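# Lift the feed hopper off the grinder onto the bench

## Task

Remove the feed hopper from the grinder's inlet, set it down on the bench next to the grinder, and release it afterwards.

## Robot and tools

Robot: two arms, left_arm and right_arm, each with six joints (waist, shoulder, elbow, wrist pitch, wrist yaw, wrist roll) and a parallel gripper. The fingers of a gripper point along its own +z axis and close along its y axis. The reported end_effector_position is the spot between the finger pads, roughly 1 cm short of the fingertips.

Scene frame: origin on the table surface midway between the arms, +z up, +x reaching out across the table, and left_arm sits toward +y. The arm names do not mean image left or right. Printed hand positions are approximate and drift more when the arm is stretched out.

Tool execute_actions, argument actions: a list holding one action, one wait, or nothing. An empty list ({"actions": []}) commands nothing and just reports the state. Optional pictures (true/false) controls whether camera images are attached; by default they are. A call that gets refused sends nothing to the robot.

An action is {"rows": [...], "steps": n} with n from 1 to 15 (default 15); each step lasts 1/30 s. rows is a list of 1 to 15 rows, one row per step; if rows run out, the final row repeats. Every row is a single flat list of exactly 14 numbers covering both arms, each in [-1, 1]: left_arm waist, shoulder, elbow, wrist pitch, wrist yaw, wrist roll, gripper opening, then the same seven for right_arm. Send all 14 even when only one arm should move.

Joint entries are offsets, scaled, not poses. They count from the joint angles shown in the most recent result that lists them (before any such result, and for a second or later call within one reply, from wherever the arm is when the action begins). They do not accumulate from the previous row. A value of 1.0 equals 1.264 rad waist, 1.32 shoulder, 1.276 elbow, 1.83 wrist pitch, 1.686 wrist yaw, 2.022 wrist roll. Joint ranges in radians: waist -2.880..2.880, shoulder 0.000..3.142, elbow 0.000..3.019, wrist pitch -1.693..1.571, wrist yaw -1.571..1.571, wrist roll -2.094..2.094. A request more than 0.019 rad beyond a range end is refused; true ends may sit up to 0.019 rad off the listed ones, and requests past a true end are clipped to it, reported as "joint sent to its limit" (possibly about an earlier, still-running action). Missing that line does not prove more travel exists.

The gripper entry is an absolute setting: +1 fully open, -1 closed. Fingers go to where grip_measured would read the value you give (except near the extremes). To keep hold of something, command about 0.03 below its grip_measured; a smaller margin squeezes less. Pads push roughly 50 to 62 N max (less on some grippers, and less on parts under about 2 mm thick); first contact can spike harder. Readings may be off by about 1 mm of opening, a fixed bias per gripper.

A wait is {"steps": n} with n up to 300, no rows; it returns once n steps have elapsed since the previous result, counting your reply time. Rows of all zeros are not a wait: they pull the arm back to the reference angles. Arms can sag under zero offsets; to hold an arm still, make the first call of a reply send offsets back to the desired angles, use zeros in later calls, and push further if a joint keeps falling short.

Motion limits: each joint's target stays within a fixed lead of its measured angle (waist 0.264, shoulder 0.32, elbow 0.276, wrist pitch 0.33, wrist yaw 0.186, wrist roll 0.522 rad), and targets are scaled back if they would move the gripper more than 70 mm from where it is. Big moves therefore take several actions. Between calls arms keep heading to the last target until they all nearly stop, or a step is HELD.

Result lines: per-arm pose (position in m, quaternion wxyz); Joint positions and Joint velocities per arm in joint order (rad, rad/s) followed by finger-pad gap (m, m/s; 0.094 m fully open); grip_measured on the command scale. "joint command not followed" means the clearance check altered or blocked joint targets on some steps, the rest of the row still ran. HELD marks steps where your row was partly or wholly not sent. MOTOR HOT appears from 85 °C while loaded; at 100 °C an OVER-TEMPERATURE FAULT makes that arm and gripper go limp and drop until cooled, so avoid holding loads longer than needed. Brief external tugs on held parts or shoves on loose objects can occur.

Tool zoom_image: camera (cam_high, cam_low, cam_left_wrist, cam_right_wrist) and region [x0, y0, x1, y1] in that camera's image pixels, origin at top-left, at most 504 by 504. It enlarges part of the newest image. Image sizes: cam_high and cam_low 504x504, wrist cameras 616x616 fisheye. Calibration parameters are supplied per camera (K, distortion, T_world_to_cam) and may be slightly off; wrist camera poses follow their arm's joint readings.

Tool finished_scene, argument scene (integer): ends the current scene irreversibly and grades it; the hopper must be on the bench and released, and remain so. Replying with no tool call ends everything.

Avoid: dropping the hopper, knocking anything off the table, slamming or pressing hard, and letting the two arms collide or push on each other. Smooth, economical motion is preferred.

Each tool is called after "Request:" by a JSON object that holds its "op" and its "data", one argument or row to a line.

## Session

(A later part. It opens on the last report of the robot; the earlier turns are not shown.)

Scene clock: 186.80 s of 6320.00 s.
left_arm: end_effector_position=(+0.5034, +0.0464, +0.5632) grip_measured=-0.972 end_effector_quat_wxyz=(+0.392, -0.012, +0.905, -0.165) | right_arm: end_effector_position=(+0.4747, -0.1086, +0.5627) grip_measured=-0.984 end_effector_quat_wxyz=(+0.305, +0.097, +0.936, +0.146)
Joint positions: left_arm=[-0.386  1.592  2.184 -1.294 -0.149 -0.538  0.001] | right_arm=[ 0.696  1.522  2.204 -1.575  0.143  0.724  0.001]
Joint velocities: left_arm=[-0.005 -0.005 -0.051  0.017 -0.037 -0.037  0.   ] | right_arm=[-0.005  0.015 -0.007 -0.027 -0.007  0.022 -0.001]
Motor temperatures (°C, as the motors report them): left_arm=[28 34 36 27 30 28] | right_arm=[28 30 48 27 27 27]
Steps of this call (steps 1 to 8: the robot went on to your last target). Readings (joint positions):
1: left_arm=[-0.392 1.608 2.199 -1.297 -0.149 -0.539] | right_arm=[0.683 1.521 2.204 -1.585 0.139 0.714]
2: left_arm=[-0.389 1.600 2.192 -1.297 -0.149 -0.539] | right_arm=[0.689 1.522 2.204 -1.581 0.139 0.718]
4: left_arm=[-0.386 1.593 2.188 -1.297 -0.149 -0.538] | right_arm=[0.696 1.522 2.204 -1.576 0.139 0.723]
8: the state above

Request:
{"op": "execute_actions", "data": {
  "actions": [
    {"rows":[[0.004,-0.04,0.006,0.026,0,-0.002,-1,0.005,-0.015,0.01,0.022,0.002,0.009,-1],[0.006,-0.046,-0.005,0.029,0,-0.004,-1,0.01,-0.014,0.006,0.023,0.003,0.01,-1],[0.009,-0.054,-0.018,0.032,0,-0.006,-1,0.015,-0.013,0.002,0.024,0.004,0.011,-1],[0.012,-0.062,-0.033,0.035,0,-0.007,-1,0.021,-0.012,-0.002,0.026,0.005,0.012,-1],[0.015,-0.072,-0.05,0.039,0,-0.008,-1,0.027,-0.011,-0.006,0.027,0.006,0.014,-1],[0.019,-0.082,-0.067,0.042,0,-0.009,-1,0.034,-0.009,-0.01,0.028,0.008,0.016,-1],[0.022,-0.092,-0.084,0.046,0,-0.01,-1,0.04,-0.008,-0.013,0.03,0.009,0.017,-1],[0.026,-0.102,-0.101,0.05,0,-0.01,-1,0.047,-0.007,-0.017,0.031,0.01,0.019,-1],[0.029,-0.112,-0.119,0.054,0,-0.011,-1,0.053,-0.006,-0.02,0.032,0.012,0.021,-1],[0.033,-0.122,-0.136,0.057,0,-0.011,-1,0.06,-0.005,-0.024,0.034,0.013,0.022,-1],[0.036,-0.132,-0.153,0.061,0,-0.012,-1,0.066,-0.003,-0.027,0.035,0.014,0.024,-1],[0.039,-0.141,-0.168,0.064,0,-0.012,-1,0.072,-0.002,-0.03,0.036,0.015,0.026,-1],[0.042,-0.15,-0.183,0.068,0,-0.013,-1,0.078,-0.001,-0.033,0.037,0.016,0.027,-1],[0.044,-0.156,-0.194,0.07,0,-0.013,-1,0.082,0,-0.035,0.038,0.017,0.028,-1],[0.046,-0.161,-0.202,0.072,0,-0.013,-1,0.085,0,-0.036,0.039,0.018,0.029,-1]],"steps":15}
  ],
  "pictures": false
}}

Request:
{"op": "execute_actions", "data": {
  "actions": [
    {"steps":8}
  ]
}}

Scene clock: 189.47 s of 6320.00 s.
left_arm: end_effector_position=(+0.4852, +0.0885, +0.5290) grip_measured=-0.972 end_effector_quat_wxyz=(+0.383, -0.040, +0.910, -0.154) | right_arm: end_effector_position=(+0.4636, -0.0682, +0.5336) grip_measured=-0.984 end_effector_quat_wxyz=(+0.286, +0.074, +0.945, +0.138)
Joint positions: left_arm=[-0.34   1.451  1.933 -1.212 -0.147 -0.557  0.001] | right_arm=[ 0.779  1.538  2.15  -1.557  0.167  0.752  0.001]
Joint velocities: left_arm=[ 0.151 -0.327 -0.452  0.076 -0.081 -0.007  0.001] | right_arm=[ 0.249  0.044 -0.061  0.12  -0.007  0.125  0.   ]
Motor temperatures (°C, as the motors report them): left_arm=[28 34 35 27 30 28] | right_arm=[28 30 47 27 27 27]
Steps of this call (steps 1 to 30: the robot went on to your last target; steps 31 to 65: nothing new was sent; steps 66 to 80: all 15 steps of this action). Readings (joint positions):
66: left_arm=[-0.386 1.592 2.182 -1.291 -0.149 -0.538] | right_arm=[0.696 1.522 2.204 -1.575 0.144 0.724]
67: left_arm=[-0.386 1.591 2.179 -1.288 -0.149 -0.538] | right_arm=[0.696 1.522 2.204 -1.575 0.145 0.724]
69: left_arm=[-0.386 1.584 2.160 -1.274 -0.149 -0.538] | right_arm=[0.698 1.522 2.199 -1.575 0.150 0.724]
73: left_arm=[-0.378 1.546 2.081 -1.244 -0.149 -0.545] | right_arm=[0.716 1.523 2.179 -1.575 0.159 0.725]
80: the state above

Scene clock: 189.73 s of 6320.00 s.
left_arm: end_effector_position=(+0.4807, +0.0993, +0.5300) grip_measured=-0.972 end_effector_quat_wxyz=(+0.385, -0.046, +0.909, -0.152) | right_arm: end_effector_position=(+0.4609, -0.0570, +0.5320) grip_measured=-0.984 end_effector_quat_wxyz=(+0.286, +0.071, +0.945, +0.143)
Joint positions: left_arm=[-0.328  1.426  1.908 -1.208 -0.147 -0.557  0.001] | right_arm=[ 0.8    1.542  2.147 -1.545  0.17   0.766  0.001]
Joint velocities: left_arm=[ 0.015 -0.005 -0.061  0.022  0.037  0.037 -0.001] | right_arm=[ 0.005 -0.005 -0.012 -0.002 -0.022 -0.037  0.   ]
Motor temperatures (°C, as the motors report them): left_arm=[28 34 35 27 30 28] | right_arm=[28 30 47 27 27 27]
Steps of this call (steps 1 to 8: the robot went on to your last target). Readings (joint positions):
1: left_arm=[-0.336 1.441 1.921 -1.211 -0.147 -0.557] | right_arm=[0.787 1.539 2.148 -1.554 0.167 0.756]
2: left_arm=[-0.332 1.434 1.913 -1.211 -0.147 -0.557] | right_arm=[0.793 1.541 2.147 -1.551 0.167 0.760]
4: left_arm=[-0.328 1.427 1.909 -1.211 -0.147 -0.557] | right_arm=[0.799 1.542 2.147 -1.546 0.167 0.765]
8: the state above
camera_calibration (this result's frames):
cam_left_wrist: T_world_to_cam=[[-0.0314873, -0.94871, 0.314577, -0.0547182], [-0.984292, -0.0252694, -0.17473, 0.570314], [0.173717, -0.315137, -0.933012, 0.560063], [0, 0, 0, 1]] pos_world=[0.46234, 0.138997, 0.63941]
cam_right_wrist: T_world_to_cam=[[-0.0559259, -0.953993, -0.294568, 0.129304], [-0.997916, 0.0438966, 0.0472975, 0.438369], [-0.0321909, 0.296599, -0.954459, 0.662141], [0, 0, 0, 1]] pos_world=[0.466002, -0.0922781, 0.649342]

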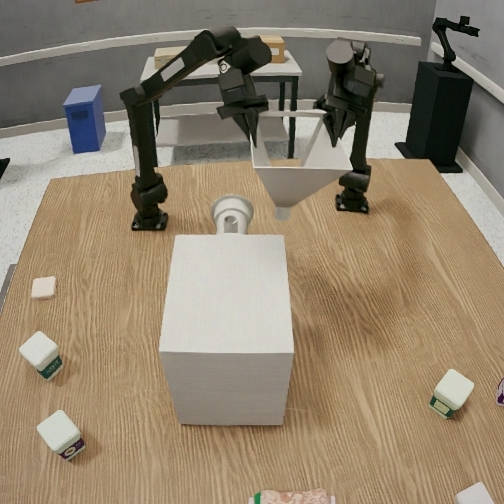

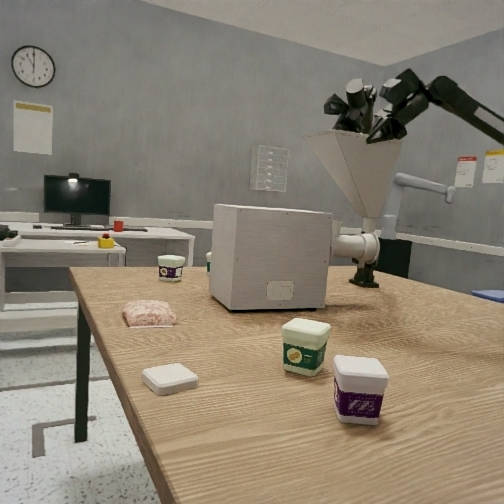

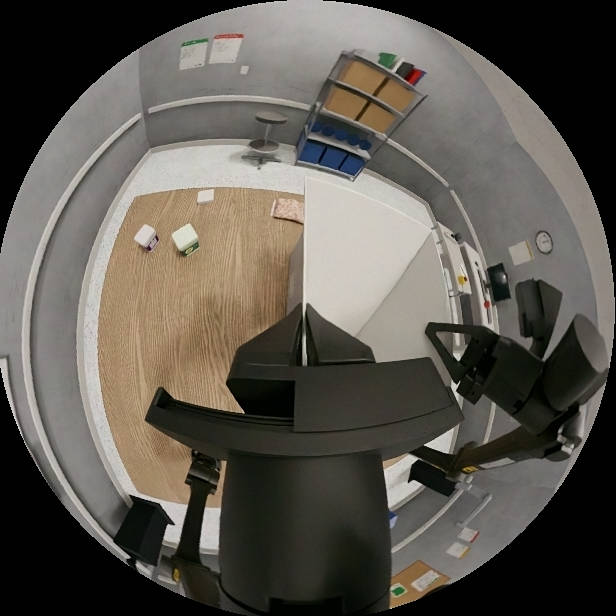

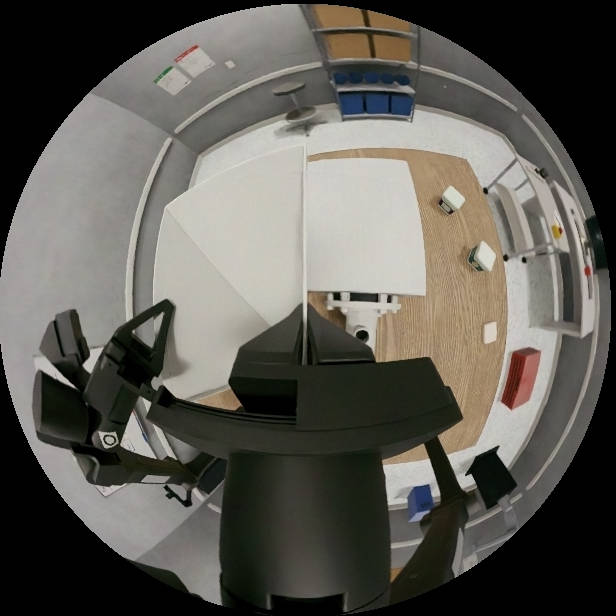

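Request:
{"op": "execute_actions", "data": {
  "actions": [
    {"rows":[[0.004,-0.038,0.01,0.02,0.002,-0.004,-1,0.004,-0.014,0.008,0.016,-0.003,0.009,-1],[0.007,-0.041,0.004,0.013,0.004,-0.005,-1,0.006,-0.012,0.007,0.012,-0.005,0.01,-1],[0.011,-0.045,-0.004,0.006,0.006,-0.006,-1,0.009,-0.01,0.005,0.008,-0.008,0.011,-1],[0.015,-0.049,-0.012,0.0,0.008,-0.007,-1,0.012,-0.007,0.004,0.004,-0.011,0.012,-1],[0.02,-0.055,-0.023,-0.003,0.01,-0.008,-1,0.015,-0.004,0.002,0.001,-0.014,0.014,-1],[0.024,-0.06,-0.033,-0.005,0.013,-0.009,-1,0.019,-0.001,0.0,-0.001,-0.017,0.015,-1],[0.029,-0.065,-0.043,-0.006,0.015,-0.01,-1,0.022,0.002,-0.002,-0.002,-0.021,0.017,-1],[0.034,-0.07,-0.053,-0.008,0.017,-0.011,-1,0.026,0.005,-0.004,-0.003,-0.024,0.018,-1],[0.038,-0.075,-0.063,-0.01,0.02,-0.012,-1,0.029,0.008,-0.006,-0.004,-0.028,0.02,-1],[0.043,-0.08,-0.073,-0.012,0.022,-0.013,-1,0.033,0.011,-0.008,-0.004,-0.031,0.021,-1],[0.048,-0.085,-0.083,-0.013,0.024,-0.014,-1,0.036,0.014,-0.01,-0.005,-0.034,0.023,-1],[0.052,-0.09,-0.092,-0.015,0.026,-0.015,-1,0.039,0.017,-0.012,-0.005,-0.037,0.024,-1],[0.056,-0.094,-0.101,-0.016,0.028,-0.016,-1,0.042,0.02,-0.014,-0.006,-0.04,0.025,-1],[0.059,-0.097,-0.107,-0.017,0.03,-0.017,-1,0.044,0.022,-0.015,-0.006,-0.042,0.026,-1],[0.061,-0.1,-0.112,-0.018,0.031,-0.017,-1,0.046,0.023,-0.016,-0.006,-0.044,0.027,-1]],"steps":15}
  ],
  "pictures": false
}}

Request:
{"op": "execute_actions", "data": {
  "actions": [
    {"steps":6}
  ],
  "pictures": false
}}

Scene clock: 196.20 s of 6320.00 s.
left_arm: end_effector_position=(+0.4614, +0.1391, +0.4881) grip_measured=-0.972 end_effector_quat_wxyz=(+0.338, -0.075, +0.928, -0.139) | right_arm: end_effector_position=(+0.4504, -0.0185, +0.4930) grip_measured=-0.984 end_effector_quat_wxyz=(+0.231, +0.047, +0.960, +0.149)
Joint positions: left_arm=[-0.265  1.352  1.766 -1.244 -0.101 -0.58   0.001] | right_arm=[ 0.845  1.586  2.118 -1.556  0.1    0.785  0.001]
Joint velocities: left_arm=[ 0.181 -0.142 -0.31  -0.115 -0.022 -0.037 -0.001] | right_arm=[ 0.122  0.151 -0.056  0.002 -0.154  0.066 -0.   ]
Motor temperatures (°C, as the motors report them): left_arm=[28 34 35 27 30 28] | right_arm=[28 30 44 27 27 27]
Steps of this call (steps 1 to 30: the robot went on to your last target; steps 31 to 90: nothing new was sent; then 2.97 s passed at rest; steps 91 to 105: all 15 steps of this action). Readings (joint positions):
91: left_arm=[-0.328 1.426 1.907 -1.206 -0.147 -0.557] | right_arm=[0.800 1.542 2.147 -1.545 0.170 0.766]
92: left_arm=[-0.327 1.426 1.905 -1.206 -0.147 -0.557] | right_arm=[0.800 1.542 2.147 -1.545 0.168 0.766]
94: left_arm=[-0.325 1.422 1.898 -1.207 -0.141 -0.558] | right_arm=[0.800 1.542 2.146 -1.545 0.163 0.766]
98: left_arm=[-0.312 1.399 1.857 -1.213 -0.124 -0.564] | right_arm=[0.808 1.549 2.136 -1.552 0.140 0.766]
105: the state above

Scene clock: 196.40 s of 6320.00 s.
left_arm: end_effector_position=(+0.4596, +0.1469, +0.4792) grip_measured=-0.972 end_effector_quat_wxyz=(+0.328, -0.081, +0.932, -0.133) | right_arm: end_effector_position=(+0.4500, -0.0107, +0.4836) grip_measured=-0.984 end_effector_quat_wxyz=(+0.221, +0.048, +0.963, +0.148)
Joint positions: left_arm=[-0.252  1.345  1.746 -1.254 -0.098 -0.584  0.001] | right_arm=[ 0.854  1.599  2.114 -1.556  0.094  0.798  0.001]
Joint velocities: left_arm=[-0.005 -0.005 -0.007  0.022  0.066 -0.007  0.001] | right_arm=[ 0.005  0.015 -0.022 -0.007  0.007 -0.007 -0.   ]
Motor temperatures (°C, as the motors report them): left_arm=[28 34 35 27 30 28] | right_arm=[28 30 44 27 27 27]
Steps of this call (steps 1 to 6: the robot went on to your last target). Readings (joint positions):
1: left_arm=[-0.260 1.348 1.758 -1.247 -0.100 -0.582] | right_arm=[0.848 1.590 2.117 -1.556 0.097 0.789]
2: left_arm=[-0.256 1.346 1.752 -1.251 -0.100 -0.582] | right_arm=[0.851 1.594 2.115 -1.556 0.095 0.792]
4: left_arm=[-0.252 1.345 1.747 -1.254 -0.100 -0.583] | right_arm=[0.854 1.599 2.114 -1.556 0.094 0.797]
6: the state above

Request:
{"op": "execute_actions", "data": {
  "actions": [
    {"rows":[[0.004,-0.041,0.011,0.007,0.002,-0.004,-1,0.004,-0.019,0.009,0,-0.001,0.011,-1],[0.007,-0.045,0.005,0.006,0.003,-0.005,-1,0.006,-0.017,0.008,0,-0.003,0.012,-1],[0.01,-0.049,-0.002,0.005,0.005,-0.005,-1,0.009,-0.015,0.007,0,-0.005,0.013,-1],[0.014,-0.054,-0.011,0.004,0.007,-0.006,-1,0.012,-0.013,0.005,-0.001,-0.008,0.015,-1],[0.019,-0.059,-0.021,0.002,0.01,-0.007,-1,0.016,-0.01,0.003,-0.001,-0.011,0.016,-1],[0.023,-0.065,-0.031,0.001,0.012,-0.007,-1,0.019,-0.007,0.001,-0.001,-0.014,0.018,-1],[0.028,-0.071,-0.041,0,0.015,-0.008,-1,0.023,-0.005,-0.001,-0.001,-0.018,0.02,-1],[0.032,-0.076,-0.051,-0.001,0.017,-0.009,-1,0.026,-0.002,-0.003,-0.002,-0.021,0.022,-1],[0.037,-0.082,-0.061,-0.003,0.019,-0.009,-1,0.03,0.001,-0.005,-0.002,-0.024,0.023,-1],[0.041,-0.087,-0.071,-0.004,0.022,-0.01,-1,0.033,0.003,-0.007,-0.002,-0.027,0.025,-1],[0.046,-0.093,-0.08,-0.005,0.024,-0.011,-1,0.037,0.006,-0.008,-0.002,-0.03,0.027,-1],[0.05,-0.098,-0.089,-0.006,0.026,-0.012,-1,0.04,0.009,-0.01,-0.003,-0.033,0.028,-1],[0.054,-0.103,-0.098,-0.008,0.028,-0.012,-1,0.043,0.011,-0.012,-0.003,-0.035,0.03,-1],[0.057,-0.106,-0.104,-0.008,0.03,-0.013,-1,0.045,0.013,-0.013,-0.003,-0.037,0.031,-1],[0.059,-0.109,-0.109,-0.009,0.031,-0.013,-1,0.047,0.014,-0.014,-0.003,-0.039,0.032,-1]],"steps":15}
  ],
  "pictures": false
}}

Request:
{"op": "execute_actions", "data": {
  "actions": [
    {"steps":6}
  ]
}}

Scene clock: 199.30 s of 6320.00 s.
left_arm: end_effector_position=(+0.4313, +0.1826, +0.4492) grip_measured=-0.972 end_effector_quat_wxyz=(+0.295, -0.107, +0.941, -0.130) | right_arm: end_effector_position=(+0.4296, +0.0244, +0.4542) grip_measured=-0.984 end_effector_quat_wxyz=(+0.174, +0.022, +0.972, +0.154)
Joint positions: left_arm=[-0.193  1.255  1.61  -1.271 -0.052 -0.595  0.001] | right_arm=[ 0.906  1.629  2.088 -1.561  0.033  0.814  0.001]
Joint velocities: left_arm=[ 0.161 -0.181 -0.295 -0.1   -0.007 -0.007 -0.001] | right_arm=[ 0.142  0.112 -0.056 -0.002 -0.066  0.066 -0.   ]
Motor temperatures (°C, as the motors report them): left_arm=[28 34 35 27 30 28] | right_arm=[28 30 44 27 27 27]
Steps of this call (steps 1 to 30: the robot went on to your last target; steps 31 to 72: nothing new was sent; steps 73 to 87: all 15 steps of this action). Readings (joint positions):
73: left_arm=[-0.252 1.344 1.746 -1.254 -0.097 -0.584] | right_arm=[0.854 1.599 2.114 -1.556 0.094 0.798]
74: left_arm=[-0.252 1.344 1.745 -1.254 -0.097 -0.584] | right_arm=[0.854 1.599 2.114 -1.556 0.093 0.798]
76: left_arm=[-0.250 1.340 1.738 -1.254 -0.093 -0.586] | right_arm=[0.854 1.599 2.113 -1.556 0.088 0.798]
80: left_arm=[-0.237 1.314 1.698 -1.254 -0.075 -0.591] | right_arm=[0.866 1.602 2.102 -1.560 0.070 0.798]
87: the state above

Scene clock: 199.50 s of 6320.00 s.
left_arm: end_effector_position=(+0.4276, +0.1895, +0.4416) grip_measured=-0.972 end_effector_quat_wxyz=(+0.286, -0.112, +0.943, -0.125) | right_arm: end_effector_position=(+0.4272, +0.0314, +0.4467) grip_measured=-0.984 end_effector_quat_wxyz=(+0.165, +0.019, +0.974, +0.153)
Joint positions: left_arm=[-0.181  1.246  1.59  -1.281 -0.049 -0.595  0.001] | right_arm=[ 0.915  1.64   2.084 -1.561  0.026  0.82   0.001]
Joint velocities: left_arm=[-0.015 -0.024 -0.022 -0.002 -0.007 -0.066 -0.001] | right_arm=[-0.005 -0.005 -0.002  0.017  0.022 -0.007 -0.001]
Motor temperatures (°C, as the motors report them): left_arm=[28 34 35 27 30 28] | right_arm=[28 30 44 27 27 27]
Steps of this call (steps 1 to 6: the robot went on to your last target). Readings (joint positions):
1: left_arm=[-0.188 1.250 1.601 -1.274 -0.051 -0.595] | right_arm=[0.910 1.633 2.086 -1.561 0.030 0.815]
2: left_arm=[-0.185 1.248 1.595 -1.277 -0.051 -0.595] | right_arm=[0.913 1.636 2.085 -1.561 0.028 0.817]
4: left_arm=[-0.181 1.246 1.591 -1.281 -0.050 -0.595] | right_arm=[0.915 1.640 2.084 -1.561 0.026 0.820]
6: the state above
camera_calibration (this result's frames):
cam_left_wrist: T_world_to_cam=[[0.141645, -0.943074, 0.300913, -0.0120919], [-0.989861, -0.131677, 0.0532627, 0.42674], [-0.0106072, -0.305406, -0.952163, 0.600734], [0, 0, 0, 1]] pos_world=[0.430498, 0.228256, 0.552906]
cam_right_wrist: T_world_to_cam=[[0.0148124, -0.957687, -0.287431, 0.153287], [-0.957039, -0.0968318, 0.273312, 0.290914], [-0.28958, 0.271034, -0.917978, 0.647832], [0, 0, 0, 1]] pos_world=[0.463745, -0.000613776, 0.559244]

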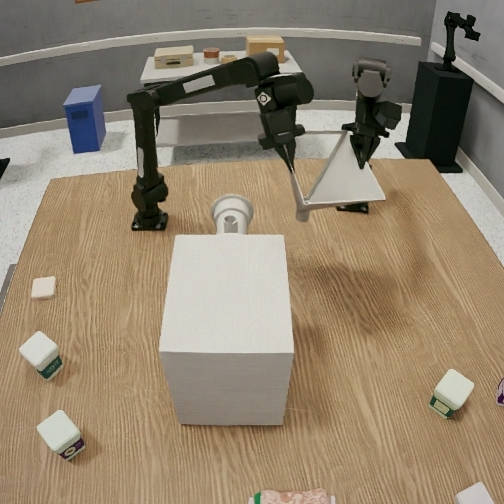

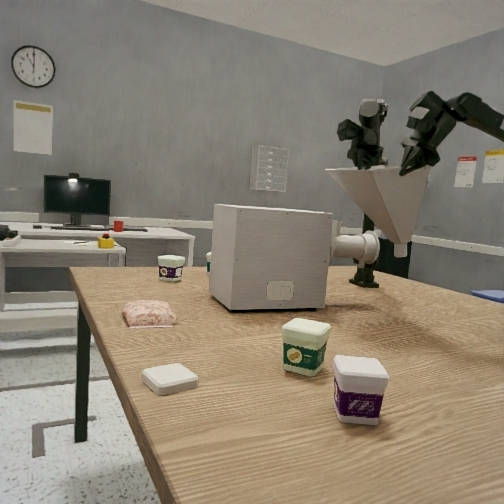

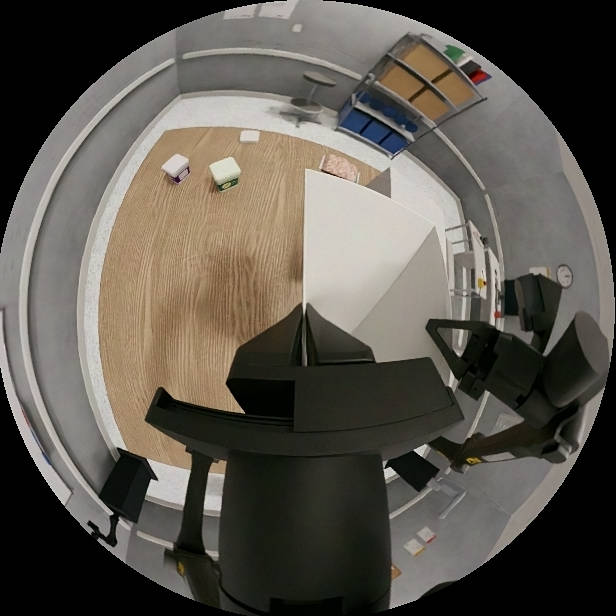

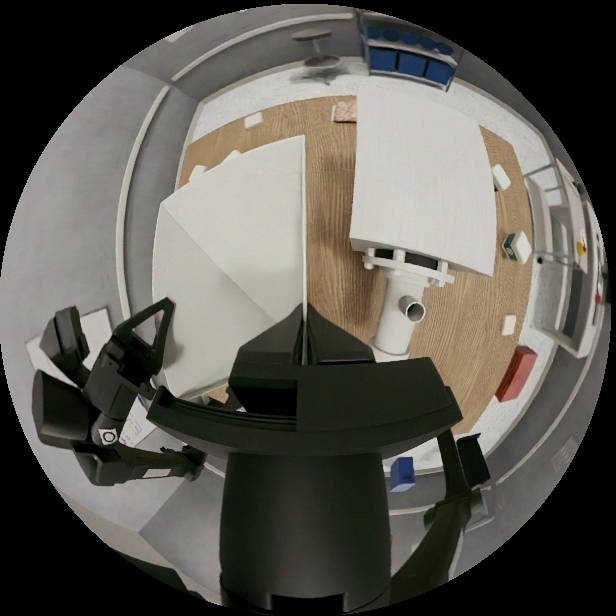

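Request:
{"op": "zoom_image", "data": {
  "camera": "cam_low",
  "region": [310, 130, 460, 280]
}}

Region (310, 130, 460, 280) of cam_low's 504x504 image, scaled by 3.360, with more detail than that image has.

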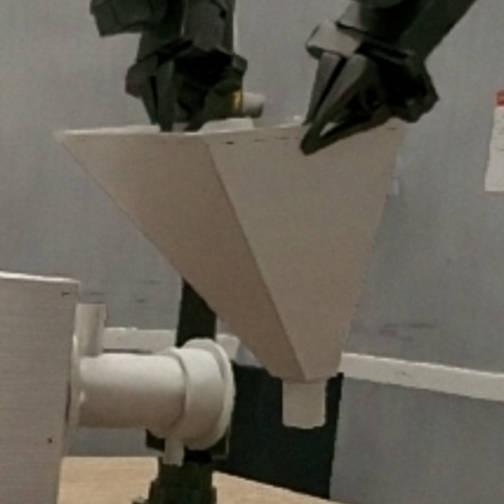

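Request:
{"op": "execute_actions", "data": {
  "actions": [
    {"rows":[[-0.002,-0.036,0.01,0.014,-0.001,-0.008,-1,0.003,-0.028,0.006,0.01,0.001,0.021,-1],[-0.004,-0.04,0.002,0.023,-0.002,-0.009,-1,0.006,-0.04,-0.002,0.02,0.002,0.022,-1],[-0.005,-0.046,-0.009,0.032,-0.003,-0.01,-1,0.009,-0.052,-0.013,0.031,0.003,0.023,-1],[-0.006,-0.053,-0.022,0.037,-0.004,-0.011,-1,0.013,-0.061,-0.026,0.039,0.004,0.024,-1],[-0.007,-0.06,-0.036,0.041,-0.005,-0.012,-1,0.017,-0.066,-0.039,0.045,0.005,0.026,-1],[-0.008,-0.067,-0.049,0.045,-0.006,-0.013,-1,0.02,-0.07,-0.053,0.051,0.006,0.027,-1],[-0.008,-0.075,-0.063,0.049,-0.007,-0.014,-1,0.024,-0.074,-0.066,0.057,0.007,0.029,-1],[-0.009,-0.082,-0.076,0.053,-0.007,-0.015,-1,0.028,-0.078,-0.08,0.063,0.008,0.03,-1],[-0.01,-0.089,-0.089,0.057,-0.008,-0.017,-1,0.032,-0.083,-0.093,0.069,0.009,0.032,-1],[-0.01,-0.096,-0.103,0.061,-0.009,-0.018,-1,0.035,-0.087,-0.106,0.075,0.01,0.033,-1],[-0.011,-0.103,-0.116,0.065,-0.01,-0.019,-1,0.039,-0.091,-0.12,0.081,0.011,0.035,-1],[-0.012,-0.11,-0.128,0.069,-0.01,-0.02,-1,0.042,-0.095,-0.131,0.087,0.011,0.036,-1],[-0.012,-0.116,-0.14,0.072,-0.011,-0.021,-1,0.046,-0.098,-0.143,0.092,0.012,0.037,-1],[-0.013,-0.12,-0.148,0.075,-0.012,-0.021,-1,0.048,-0.101,-0.151,0.096,0.013,0.038,-1],[-0.013,-0.124,-0.155,0.077,-0.012,-0.022,-1,0.05,-0.103,-0.158,0.099,0.013,0.039,-1]],"steps":15}
  ],
  "pictures": false
}}

Request:
{"op": "execute_actions", "data": {
  "actions": [
    {"steps":6}
  ],
  "pictures": false
}}

Scene clock: 209.30 s of 6320.00 s.
left_arm: end_effector_position=(+0.3999, +0.1996, +0.4050) grip_measured=-0.972 end_effector_quat_wxyz=(+0.294, -0.118, +0.940, -0.126) | right_arm: end_effector_position=(+0.4020, +0.0416, +0.4108) grip_measured=-0.984 end_effector_quat_wxyz=(+0.167, +0.010, +0.974, +0.154)
Joint positions: left_arm=[-0.189  1.135  1.396 -1.183 -0.063 -0.612  0.001] | right_arm=[ 0.966  1.565  1.889 -1.438  0.045  0.847  0.001]
Joint velocities: left_arm=[-0.005 -0.23  -0.369  0.105 -0.007 -0.095 -0.001] | right_arm=[ 0.122 -0.112 -0.335  0.227 -0.037  0.066 -0.   ]
Motor temperatures (°C, as the motors report them): left_arm=[28 33 34 27 30 28] | right_arm=[28 31 42 27 27 27]
Steps of this call (steps 1 to 30: the robot went on to your last target; steps 31 to 90: nothing new was sent; then 6.30 s passed at rest; steps 91 to 105: all 15 steps of this action). Readings (joint positions):
91: left_arm=[-0.181 1.246 1.590 -1.281 -0.048 -0.595] | right_arm=[0.915 1.640 2.084 -1.561 0.026 0.820]
92: left_arm=[-0.181 1.246 1.588 -1.278 -0.049 -0.595] | right_arm=[0.915 1.639 2.083 -1.561 0.026 0.820]
94: left_arm=[-0.181 1.240 1.574 -1.260 -0.049 -0.595] | right_arm=[0.916 1.631 2.067 -1.547 0.028 0.821]
98: left_arm=[-0.186 1.207 1.514 -1.219 -0.051 -0.597] | right_arm=[0.927 1.603 2.003 -1.505 0.039 0.825]
105: the state above

Scene clock: 209.50 s of 6320.00 s.
left_arm: end_effector_position=(+0.3958, +0.2018, +0.3999) grip_measured=-0.972 end_effector_quat_wxyz=(+0.293, -0.121, +0.940, -0.124) | right_arm: end_effector_position=(+0.3981, +0.0440, +0.4057) grip_measured=-0.984 end_effector_quat_wxyz=(+0.166, +0.009, +0.974, +0.154)
Joint positions: left_arm=[-0.189  1.122  1.373 -1.176 -0.066 -0.616  0.001] | right_arm=[ 0.975  1.56   1.87  -1.426  0.047  0.854  0.001]
Joint velocities: left_arm=[-0.005 -0.005 -0.017  0.061 -0.066  0.022 -0.   ] | right_arm=[ 0.005 -0.034  0.012  0.046  0.051  0.037 -0.001]
Motor temperatures (°C, as the motors report them): left_arm=[28 33 34 27 30 28] | right_arm=[28 31 42 27 27 27]
Steps of this call (steps 1 to 6: the robot went on to your last target). Readings (joint positions):
1: left_arm=[-0.189 1.128 1.385 -1.180 -0.064 -0.613] | right_arm=[0.970 1.562 1.879 -1.432 0.045 0.849]
2: left_arm=[-0.189 1.124 1.378 -1.180 -0.065 -0.615] | right_arm=[0.973 1.561 1.874 -1.429 0.045 0.852]
4: left_arm=[-0.189 1.122 1.373 -1.180 -0.066 -0.616] | right_arm=[0.975 1.560 1.870 -1.428 0.045 0.854]
6: the state above

Request:
{"op": "execute_actions", "data": {
  "actions": [
    {"rows":[[-0.006,-0.032,0.01,0.023,0,-0.011,-1,0.004,-0.043,0.004,0.027,0,0.02,-1],[-0.007,-0.037,0.001,0.026,-0.001,-0.012,-1,0.007,-0.045,-0.004,0.031,0.001,0.021,-1],[-0.008,-0.042,-0.009,0.028,-0.002,-0.013,-1,0.01,-0.048,-0.014,0.036,0.002,0.022,-1],[-0.008,-0.047,-0.02,0.031,-0.003,-0.015,-1,0.013,-0.051,-0.026,0.041,0.003,0.023,-1],[-0.009,-0.054,-0.034,0.035,-0.004,-0.016,-1,0.017,-0.054,-0.039,0.048,0.004,0.025,-1],[-0.01,-0.061,-0.048,0.038,-0.005,-0.017,-1,0.02,-0.057,-0.053,0.054,0.004,0.026,-1],[-0.011,-0.067,-0.061,0.042,-0.006,-0.019,-1,0.024,-0.06,-0.066,0.06,0.005,0.027,-1],[-0.012,-0.074,-0.075,0.045,-0.007,-0.02,-1,0.028,-0.064,-0.08,0.066,0.006,0.028,-1],[-0.013,-0.081,-0.088,0.049,-0.008,-0.021,-1,0.032,-0.067,-0.093,0.073,0.007,0.03,-1],[-0.014,-0.087,-0.102,0.052,-0.008,-0.023,-1,0.035,-0.07,-0.106,0.079,0.008,0.031,-1],[-0.014,-0.094,-0.115,0.056,-0.009,-0.024,-1,0.039,-0.074,-0.12,0.085,0.009,0.032,-1],[-0.015,-0.1,-0.127,0.059,-0.01,-0.025,-1,0.042,-0.076,-0.131,0.091,0.009,0.033,-1],[-0.016,-0.106,-0.139,0.062,-0.011,-0.026,-1,0.046,-0.079,-0.143,0.096,0.01,0.035,-1],[-0.017,-0.11,-0.147,0.064,-0.012,-0.027,-1,0.048,-0.081,-0.151,0.1,0.011,0.035,-1],[-0.017,-0.113,-0.154,0.066,-0.012,-0.028,-1,0.05,-0.083,-0.158,0.103,0.011,0.036,-1]],"steps":15}
  ],
  "pictures": false
}}

Request:
{"op": "execute_actions", "data": {
  "actions": [
    {"steps":6}
  ],
  "pictures": false
}}

Scene clock: 213.03 s of 6320.00 s.
left_arm: end_effector_position=(+0.3657, +0.2123, +0.3491) grip_measured=-0.972 end_effector_quat_wxyz=(+0.288, -0.130, +0.941, -0.120) | right_arm: end_effector_position=(+0.3722, +0.0545, +0.3548) grip_measured=-0.984 end_effector_quat_wxyz=(+0.161, -0.002, +0.975, +0.153)
Joint positions: left_arm=[-0.198  1.023  1.177 -1.095 -0.08  -0.641  0.001] | right_arm=[ 1.026  1.508  1.676 -1.294  0.058  0.881  0.001]
Joint velocities: left_arm=[-0.015 -0.21  -0.383  0.1    0.066 -0.022 -0.   ] | right_arm=[ 0.122 -0.063 -0.344  0.242  0.007  0.066 -0.001]
Motor temperatures (°C, as the motors report them): left_arm=[28 33 34 27 30 28] | right_arm=[28 31 42 27 27 27]
Steps of this call (steps 1 to 30: the robot went on to your last target; steps 31 to 90: nothing new was sent; then 0.03 s passed at rest; steps 91 to 105: all 15 steps of this action). Readings (joint positions):
91: left_arm=[-0.189 1.121 1.373 -1.171 -0.066 -0.616] | right_arm=[0.975 1.557 1.869 -1.423 0.050 0.854]
92: left_arm=[-0.189 1.120 1.372 -1.169 -0.066 -0.616] | right_arm=[0.975 1.556 1.866 -1.420 0.051 0.854]
94: left_arm=[-0.189 1.114 1.359 -1.157 -0.066 -0.616] | right_arm=[0.975 1.550 1.851 -1.406 0.052 0.854]
98: left_arm=[-0.194 1.085 1.301 -1.127 -0.070 -0.622] | right_arm=[0.988 1.531 1.791 -1.365 0.056 0.857]
105: the state above

Scene clock: 213.23 s of 6320.00 s.
left_arm: end_effector_position=(+0.3615, +0.2140, +0.3416) grip_measured=-0.972 end_effector_quat_wxyz=(+0.285, -0.132, +0.942, -0.118) | right_arm: end_effector_position=(+0.3681, +0.0563, +0.3476) grip_measured=-0.984 end_effector_quat_wxyz=(+0.159, -0.001, +0.976, +0.152)
Joint positions: left_arm=[-0.199  1.013  1.153 -1.089 -0.081 -0.645  0.001] | right_arm=[ 1.035  1.505  1.655 -1.281  0.059  0.89   0.001]
Joint velocities: left_arm=[-0.015 -0.015 -0.017  0.071  0.022 -0.037 -0.001] | right_arm=[-0.005 -0.044 -0.007  0.022  0.022  0.022 -0.   ]
Motor temperatures (°C, as the motors report them): left_arm=[28 33 34 27 30 28] | right_arm=[28 31 42 27 27 27]
Steps of this call (steps 1 to 6: the robot went on to your last target). Readings (joint positions):
1: left_arm=[-0.199 1.018 1.166 -1.093 -0.081 -0.643] | right_arm=[1.030 1.506 1.666 -1.288 0.058 0.884]
2: left_arm=[-0.199 1.014 1.158 -1.093 -0.081 -0.644] | right_arm=[1.033 1.506 1.659 -1.285 0.058 0.886]
4: left_arm=[-0.199 1.013 1.153 -1.093 -0.081 -0.645] | right_arm=[1.035 1.506 1.655 -1.283 0.058 0.889]
6: the state above

Request:
{"op": "execute_actions", "data": {
  "actions": [
    {"rows":[[-0.009,-0.033,0.013,0.021,-0.002,-0.013,-1,0.004,-0.042,0.006,0.026,0.003,0.019,-1],[-0.01,-0.037,0.006,0.023,-0.003,-0.014,-1,0.007,-0.042,0.0,0.03,0.004,0.02,-1],[-0.011,-0.043,-0.004,0.026,-0.004,-0.015,-1,0.01,-0.043,-0.008,0.035,0.005,0.021,-1],[-0.012,-0.049,-0.015,0.029,-0.005,-0.016,-1,0.014,-0.045,-0.017,0.04,0.006,0.023,-1],[-0.014,-0.056,-0.027,0.032,-0.006,-0.017,-1,0.019,-0.046,-0.027,0.046,0.007,0.024,-1],[-0.015,-0.064,-0.039,0.035,-0.008,-0.019,-1,0.023,-0.047,-0.038,0.052,0.008,0.026,-1],[-0.016,-0.071,-0.052,0.038,-0.009,-0.02,-1,0.028,-0.049,-0.048,0.058,0.009,0.028,-1],[-0.017,-0.078,-0.064,0.042,-0.01,-0.021,-1,0.033,-0.05,-0.058,0.064,0.01,0.03,-1],[-0.019,-0.086,-0.077,0.045,-0.011,-0.022,-1,0.037,-0.051,-0.069,0.07,0.012,0.031,-1],[-0.02,-0.093,-0.089,0.048,-0.012,-0.023,-1,0.042,-0.053,-0.079,0.076,0.013,0.033,-1],[-0.021,-0.1,-0.101,0.052,-0.014,-0.025,-1,0.047,-0.054,-0.089,0.082,0.014,0.035,-1],[-0.022,-0.106,-0.112,0.054,-0.015,-0.026,-1,0.051,-0.055,-0.098,0.087,0.015,0.036,-1],[-0.024,-0.113,-0.123,0.057,-0.016,-0.027,-1,0.055,-0.056,-0.107,0.092,0.016,0.038,-1],[-0.024,-0.117,-0.131,0.059,-0.016,-0.027,-1,0.058,-0.057,-0.114,0.096,0.016,0.039,-1],[-0.025,-0.121,-0.137,0.061,-0.017,-0.028,-1,0.06,-0.058,-0.119,0.099,0.017,0.04,-1]],"steps":15}
  ],
  "pictures": false
}}

Request:
{"op": "execute_actions", "data": {
  "actions": [
    {"steps":6}
  ]
}}

Scene clock: 216.70 s of 6320.00 s.
left_arm: end_effector_position=(+0.3284, +0.2272, +0.2995) grip_measured=-0.972 end_effector_quat_wxyz=(+0.290, -0.143, +0.939, -0.114) | right_arm: end_effector_position=(+0.3401, +0.0702, +0.3044) grip_measured=-0.984 end_effector_quat_wxyz=(+0.160, -0.016, +0.975, +0.156)
Joint positions: left_arm=[-0.213  0.9    0.974 -1.019 -0.108 -0.673  0.001] | right_arm=[ 1.097  1.476  1.507 -1.158  0.078  0.919  0.001]
Joint velocities: left_arm=[-0.034 -0.23  -0.354  0.081 -0.11  -0.022  0.001] | right_arm=[ 0.132 -0.005 -0.281  0.232  0.081  0.125 -0.   ]
Motor temperatures (°C, as the motors report them): left_arm=[28 33 34 27 30 28] | right_arm=[28 31 42 27 27 28]
Steps of this call (steps 1 to 30: the robot went on to your last target; steps 31 to 89: nothing new was sent; steps 90 to 104: all 15 steps of this action). Readings (joint positions):
90: left_arm=[-0.201 1.008 1.153 -1.082 -0.081 -0.645] | right_arm=[1.035 1.500 1.655 -1.279 0.062 0.890]
91: left_arm=[-0.201 1.008 1.152 -1.081 -0.081 -0.645] | right_arm=[1.035 1.500 1.653 -1.277 0.063 0.890]
93: left_arm=[-0.201 1.003 1.143 -1.071 -0.083 -0.645] | right_arm=[1.035 1.496 1.643 -1.264 0.065 0.890]
97: left_arm=[-0.207 0.972 1.091 -1.043 -0.093 -0.653] | right_arm=[1.051 1.484 1.597 -1.226 0.072 0.892]
104: the state above

Scene clock: 216.90 s of 6320.00 s.
left_arm: end_effector_position=(+0.3237, +0.2291, +0.2922) grip_measured=-0.972 end_effector_quat_wxyz=(+0.288, -0.144, +0.940, -0.113) | right_arm: end_effector_position=(+0.3352, +0.0719, +0.2974) grip_measured=-0.984 end_effector_quat_wxyz=(+0.158, -0.015, +0.975, +0.155)
Joint positions: left_arm=[-0.214  0.887  0.951 -1.014 -0.109 -0.677  0.001] | right_arm=[ 1.107  1.475  1.489 -1.146  0.08   0.93   0.001]
Joint velocities: left_arm=[-0.015  0.015 -0.007  0.066 -0.037  0.051 -0.001] | right_arm=[-0.024 -0.044 -0.002  0.042  0.081  0.022 -0.   ]
Motor temperatures (°C, as the motors report them): left_arm=[28 33 34 27 30 28] | right_arm=[28 31 42 27 27 28]
Steps of this call (steps 1 to 6: the robot went on to your last target). Readings (joint positions):
1: left_arm=[-0.213 0.894 0.963 -1.017 -0.109 -0.675] | right_arm=[1.102 1.476 1.499 -1.153 0.078 0.922]
2: left_arm=[-0.213 0.889 0.956 -1.017 -0.109 -0.676] | right_arm=[1.105 1.476 1.494 -1.149 0.078 0.925]
4: left_arm=[-0.214 0.887 0.951 -1.017 -0.109 -0.677] | right_arm=[1.107 1.476 1.489 -1.147 0.078 0.929]
6: the state above
camera_calibration (this result's frames):
cam_left_wrist: T_world_to_cam=[[0.207961, -0.93206, 0.296676, 0.0621898], [-0.978122, -0.199851, 0.0577657, 0.347571], [0.00544994, -0.302199, -0.953229, 0.46382], [0, 0, 0, 1]] pos_world=[0.324506, 0.267593, 0.403599]
cam_right_wrist: T_world_to_cam=[[0.0800853, -0.956614, -0.280134, 0.126471], [-0.946969, -0.160753, 0.278223, 0.247409], [-0.311185, 0.242997, -0.918758, 0.482669], [0, 0, 0, 1]] pos_world=[0.37436, 0.0434684, 0.410049]

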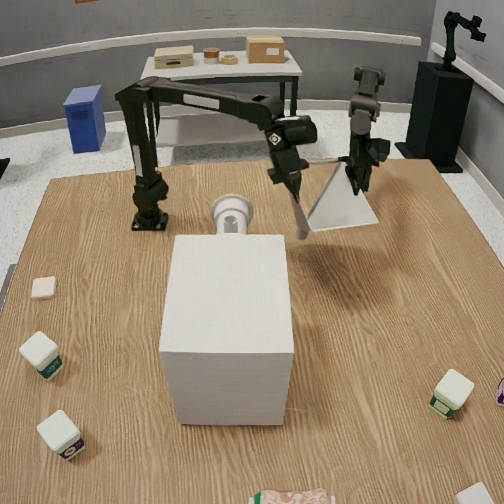

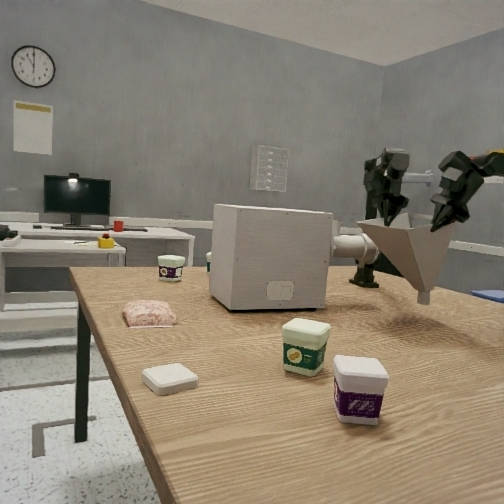

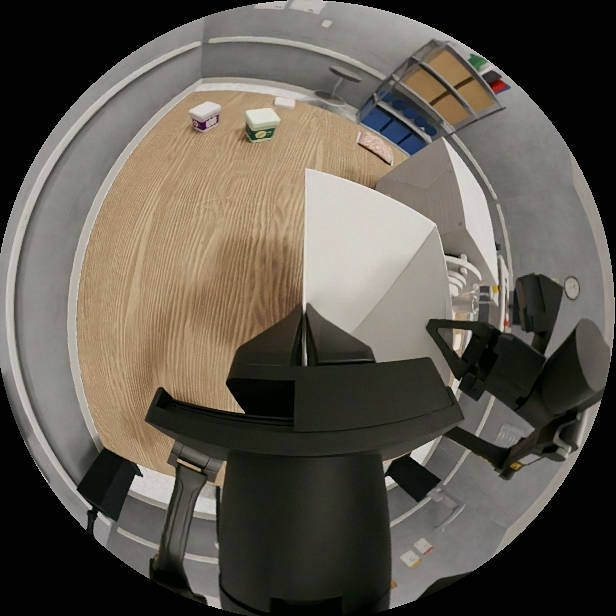

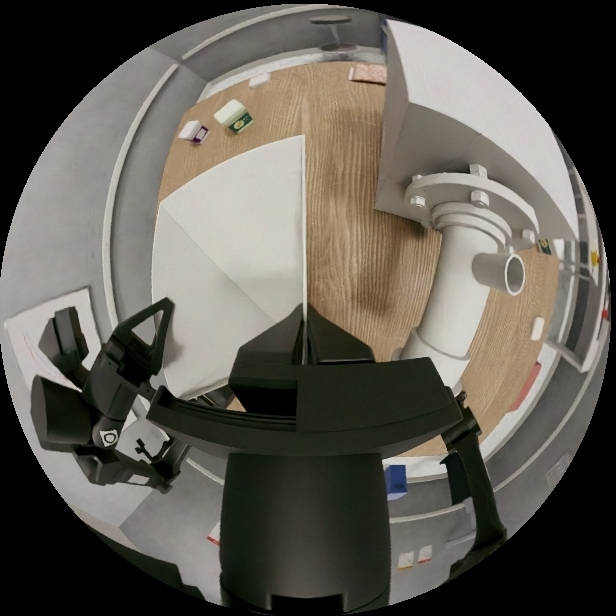

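Request:
{"op": "zoom_image", "data": {
  "camera": "cam_low",
  "region": [350, 200, 480, 330]
}}

Region (350, 200, 480, 330) of cam_low's 504x504 image, scaled by 3.877, with more detail than that image has.

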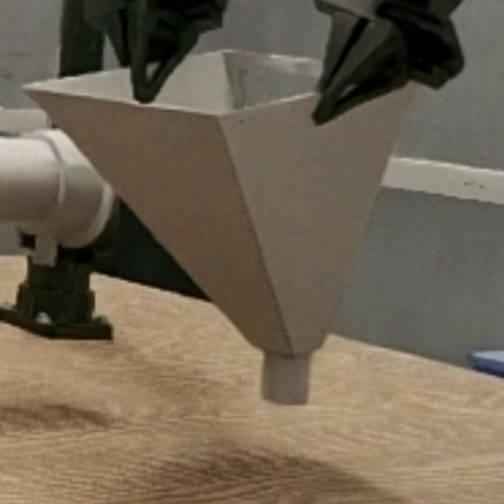

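Request:
{"op": "execute_actions", "data": {
  "actions": [
    {"rows":[[-0.013,-0.028,0.017,0.021,-0.001,-0.012,-1,0.004,-0.036,0.008,0.027,0.003,0.021,-1],[-0.014,-0.032,0.011,0.023,-0.002,-0.013,-1,0.007,-0.037,0.003,0.03,0.004,0.022,-1],[-0.015,-0.036,0.003,0.024,-0.002,-0.014,-1,0.01,-0.037,-0.003,0.034,0.005,0.023,-1],[-0.016,-0.041,-0.005,0.027,-0.003,-0.015,-1,0.013,-0.038,-0.011,0.038,0.006,0.024,-1],[-0.017,-0.047,-0.015,0.029,-0.004,-0.016,-1,0.017,-0.039,-0.019,0.043,0.007,0.026,-1],[-0.019,-0.053,-0.025,0.032,-0.005,-0.017,-1,0.02,-0.039,-0.027,0.048,0.008,0.027,-1],[-0.02,-0.058,-0.035,0.034,-0.006,-0.018,-1,0.024,-0.04,-0.035,0.053,0.009,0.029,-1],[-0.021,-0.064,-0.045,0.037,-0.006,-0.019,-1,0.028,-0.041,-0.044,0.058,0.01,0.031,-1],[-0.022,-0.07,-0.055,0.04,-0.007,-0.02,-1,0.032,-0.041,-0.052,0.063,0.011,0.032,-1],[-0.023,-0.076,-0.065,0.042,-0.008,-0.021,-1,0.035,-0.042,-0.06,0.068,0.012,0.034,-1],[-0.025,-0.081,-0.075,0.045,-0.009,-0.022,-1,0.039,-0.043,-0.068,0.073,0.013,0.035,-1],[-0.026,-0.086,-0.084,0.047,-0.009,-0.023,-1,0.042,-0.044,-0.076,0.077,0.014,0.037,-1],[-0.027,-0.092,-0.093,0.049,-0.01,-0.024,-1,0.046,-0.044,-0.083,0.081,0.015,0.038,-1],[-0.027,-0.095,-0.099,0.051,-0.011,-0.024,-1,0.048,-0.045,-0.088,0.085,0.015,0.039,-1],[-0.028,-0.098,-0.104,0.052,-0.011,-0.025,-1,0.05,-0.045,-0.092,0.087,0.016,0.04,-1]],"steps":15}
  ],
  "pictures": false
}}

Request:
{"op": "execute_actions", "data": {
  "actions": [
    {"steps":8}
  ]
}}

Request:
{"op": "zoom_image", "data": {
  "camera": "cam_low",
  "region": [360, 210, 490, 340]
}}

Scene clock: 221.93 s of 6320.00 s.
left_arm: end_effector_position=(+0.2976, +0.2364, +0.2558) grip_measured=-0.972 end_effector_quat_wxyz=(+0.291, -0.148, +0.938, -0.114) | right_arm: end_effector_position=(+0.3115, +0.0794, +0.2605) grip_measured=-0.984 end_effector_quat_wxyz=(+0.160, -0.023, +0.974, +0.158)
Joint positions: left_arm=[-0.233  0.8    0.812 -0.957 -0.125 -0.7    0.001] | right_arm=[ 1.158  1.457  1.372 -1.043  0.099  0.96   0.001]
Joint velocities: left_arm=[-0.044 -0.19  -0.286  0.066  0.007 -0.11   0.001] | right_arm=[ 0.122 -0.005 -0.232  0.188 -0.051  0.11   0.001]
Motor temperatures (°C, as the motors report them): left_arm=[28 32 35 27 30 28] | right_arm=[28 31 42 27 27 28]
Steps of this call (steps 1 to 30: the robot went on to your last target; steps 31 to 90: nothing new was sent; then 1.53 s passed at rest; steps 91 to 105: all 15 steps of this action). Readings (joint positions):
91: left_arm=[-0.215 0.885 0.951 -1.007 -0.109 -0.677] | right_arm=[1.107 1.471 1.489 -1.145 0.085 0.930]
92: left_arm=[-0.215 0.885 0.951 -1.007 -0.110 -0.677] | right_arm=[1.107 1.471 1.488 -1.144 0.085 0.930]
94: left_arm=[-0.216 0.881 0.946 -1.001 -0.112 -0.677] | right_arm=[1.107 1.468 1.481 -1.134 0.085 0.930]
98: left_arm=[-0.222 0.856 0.907 -0.978 -0.119 -0.683] | right_arm=[1.119 1.460 1.447 -1.101 0.093 0.932]
105: the state above

Scene clock: 222.20 s of 6320.00 s.
left_arm: end_effector_position=(+0.2941, +0.2370, +0.2502) grip_measured=-0.972 end_effector_quat_wxyz=(+0.291, -0.149, +0.938, -0.114) | right_arm: end_effector_position=(+0.3076, +0.0800, +0.2550) grip_measured=-0.984 end_effector_quat_wxyz=(+0.159, -0.021, +0.974, +0.157)
Joint positions: left_arm=[-0.237  0.79   0.794 -0.951 -0.127 -0.705  0.001] | right_arm=[ 1.166  1.456  1.357 -1.032  0.103  0.971  0.001]
Joint velocities: left_arm=[-0.005 -0.005 -0.007  0.012 -0.022 -0.037 -0.001] | right_arm=[-0.015 -0.005  0.002  0.007  0.007  0.081  0.   ]
Motor temperatures (°C, as the motors report them): left_arm=[28 32 35 27 30 28] | right_arm=[28 31 42 27 27 28]
Steps of this call (steps 1 to 8: the robot went on to your last target). Readings (joint positions):
1: left_arm=[-0.234 0.795 0.803 -0.956 -0.125 -0.702] | right_arm=[1.162 1.457 1.365 -1.038 0.099 0.964]
2: left_arm=[-0.235 0.792 0.797 -0.956 -0.125 -0.704] | right_arm=[1.164 1.457 1.361 -1.035 0.099 0.967]
4: left_arm=[-0.237 0.791 0.794 -0.956 -0.125 -0.705] | right_arm=[1.166 1.457 1.357 -1.034 0.099 0.971]
8: the state above
camera_calibration (this result's frames):
cam_left_wrist: T_world_to_cam=[[0.215389, -0.928881, 0.301309, 0.0840584], [-0.976444, -0.208919, 0.0539461, 0.325213], [0.0128396, -0.30583, -0.951999, 0.424674], [0, 0, 0, 1]] pos_world=[0.293994, 0.275902, 0.361418]
cam_right_wrist: T_world_to_cam=[[0.0929008, -0.954961, -0.281813, 0.120912], [-0.946377, -0.172647, 0.273062, 0.236439], [-0.309418, 0.241333, -0.919793, 0.432952], [0, 0, 0, 1]] pos_world=[0.346491, 0.0518007, 0.367738]

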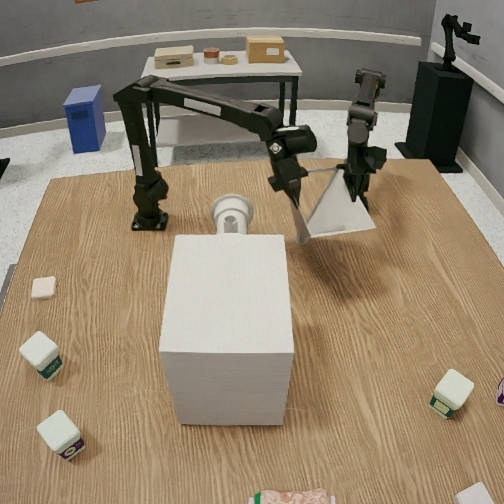

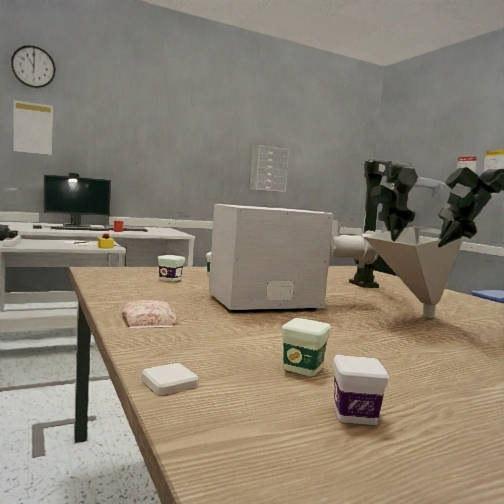

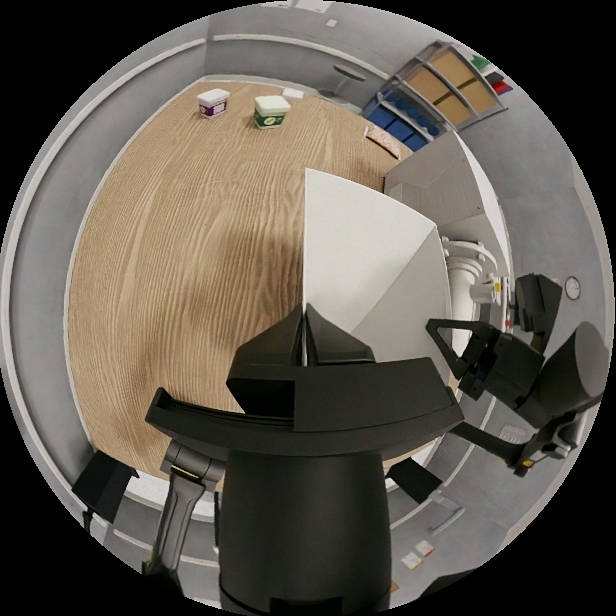

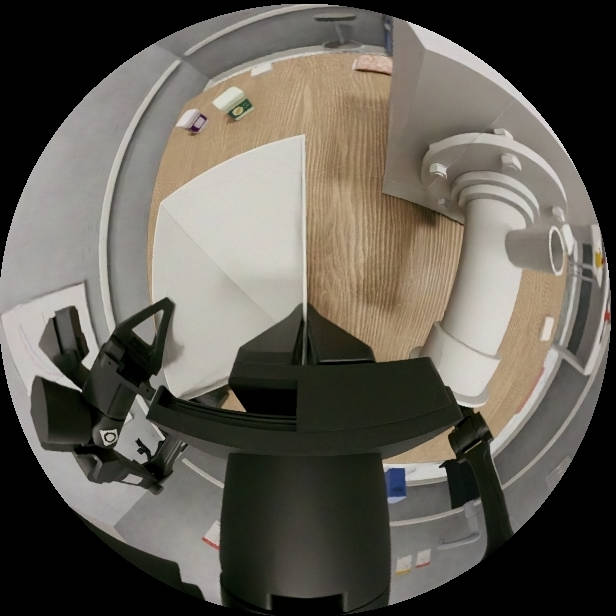

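Region (360, 210, 490, 340) of cam_low's 504x504 image, scaled by 3.877, with more detail than that image has.

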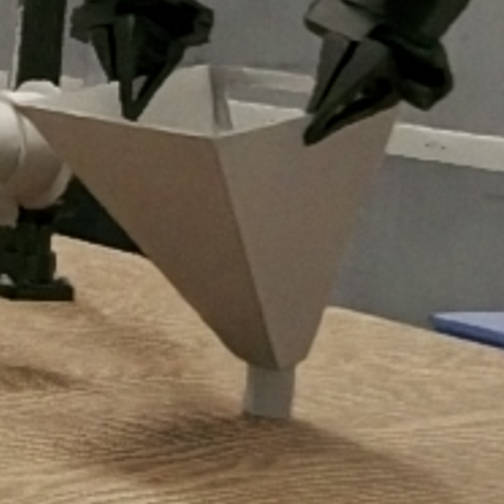

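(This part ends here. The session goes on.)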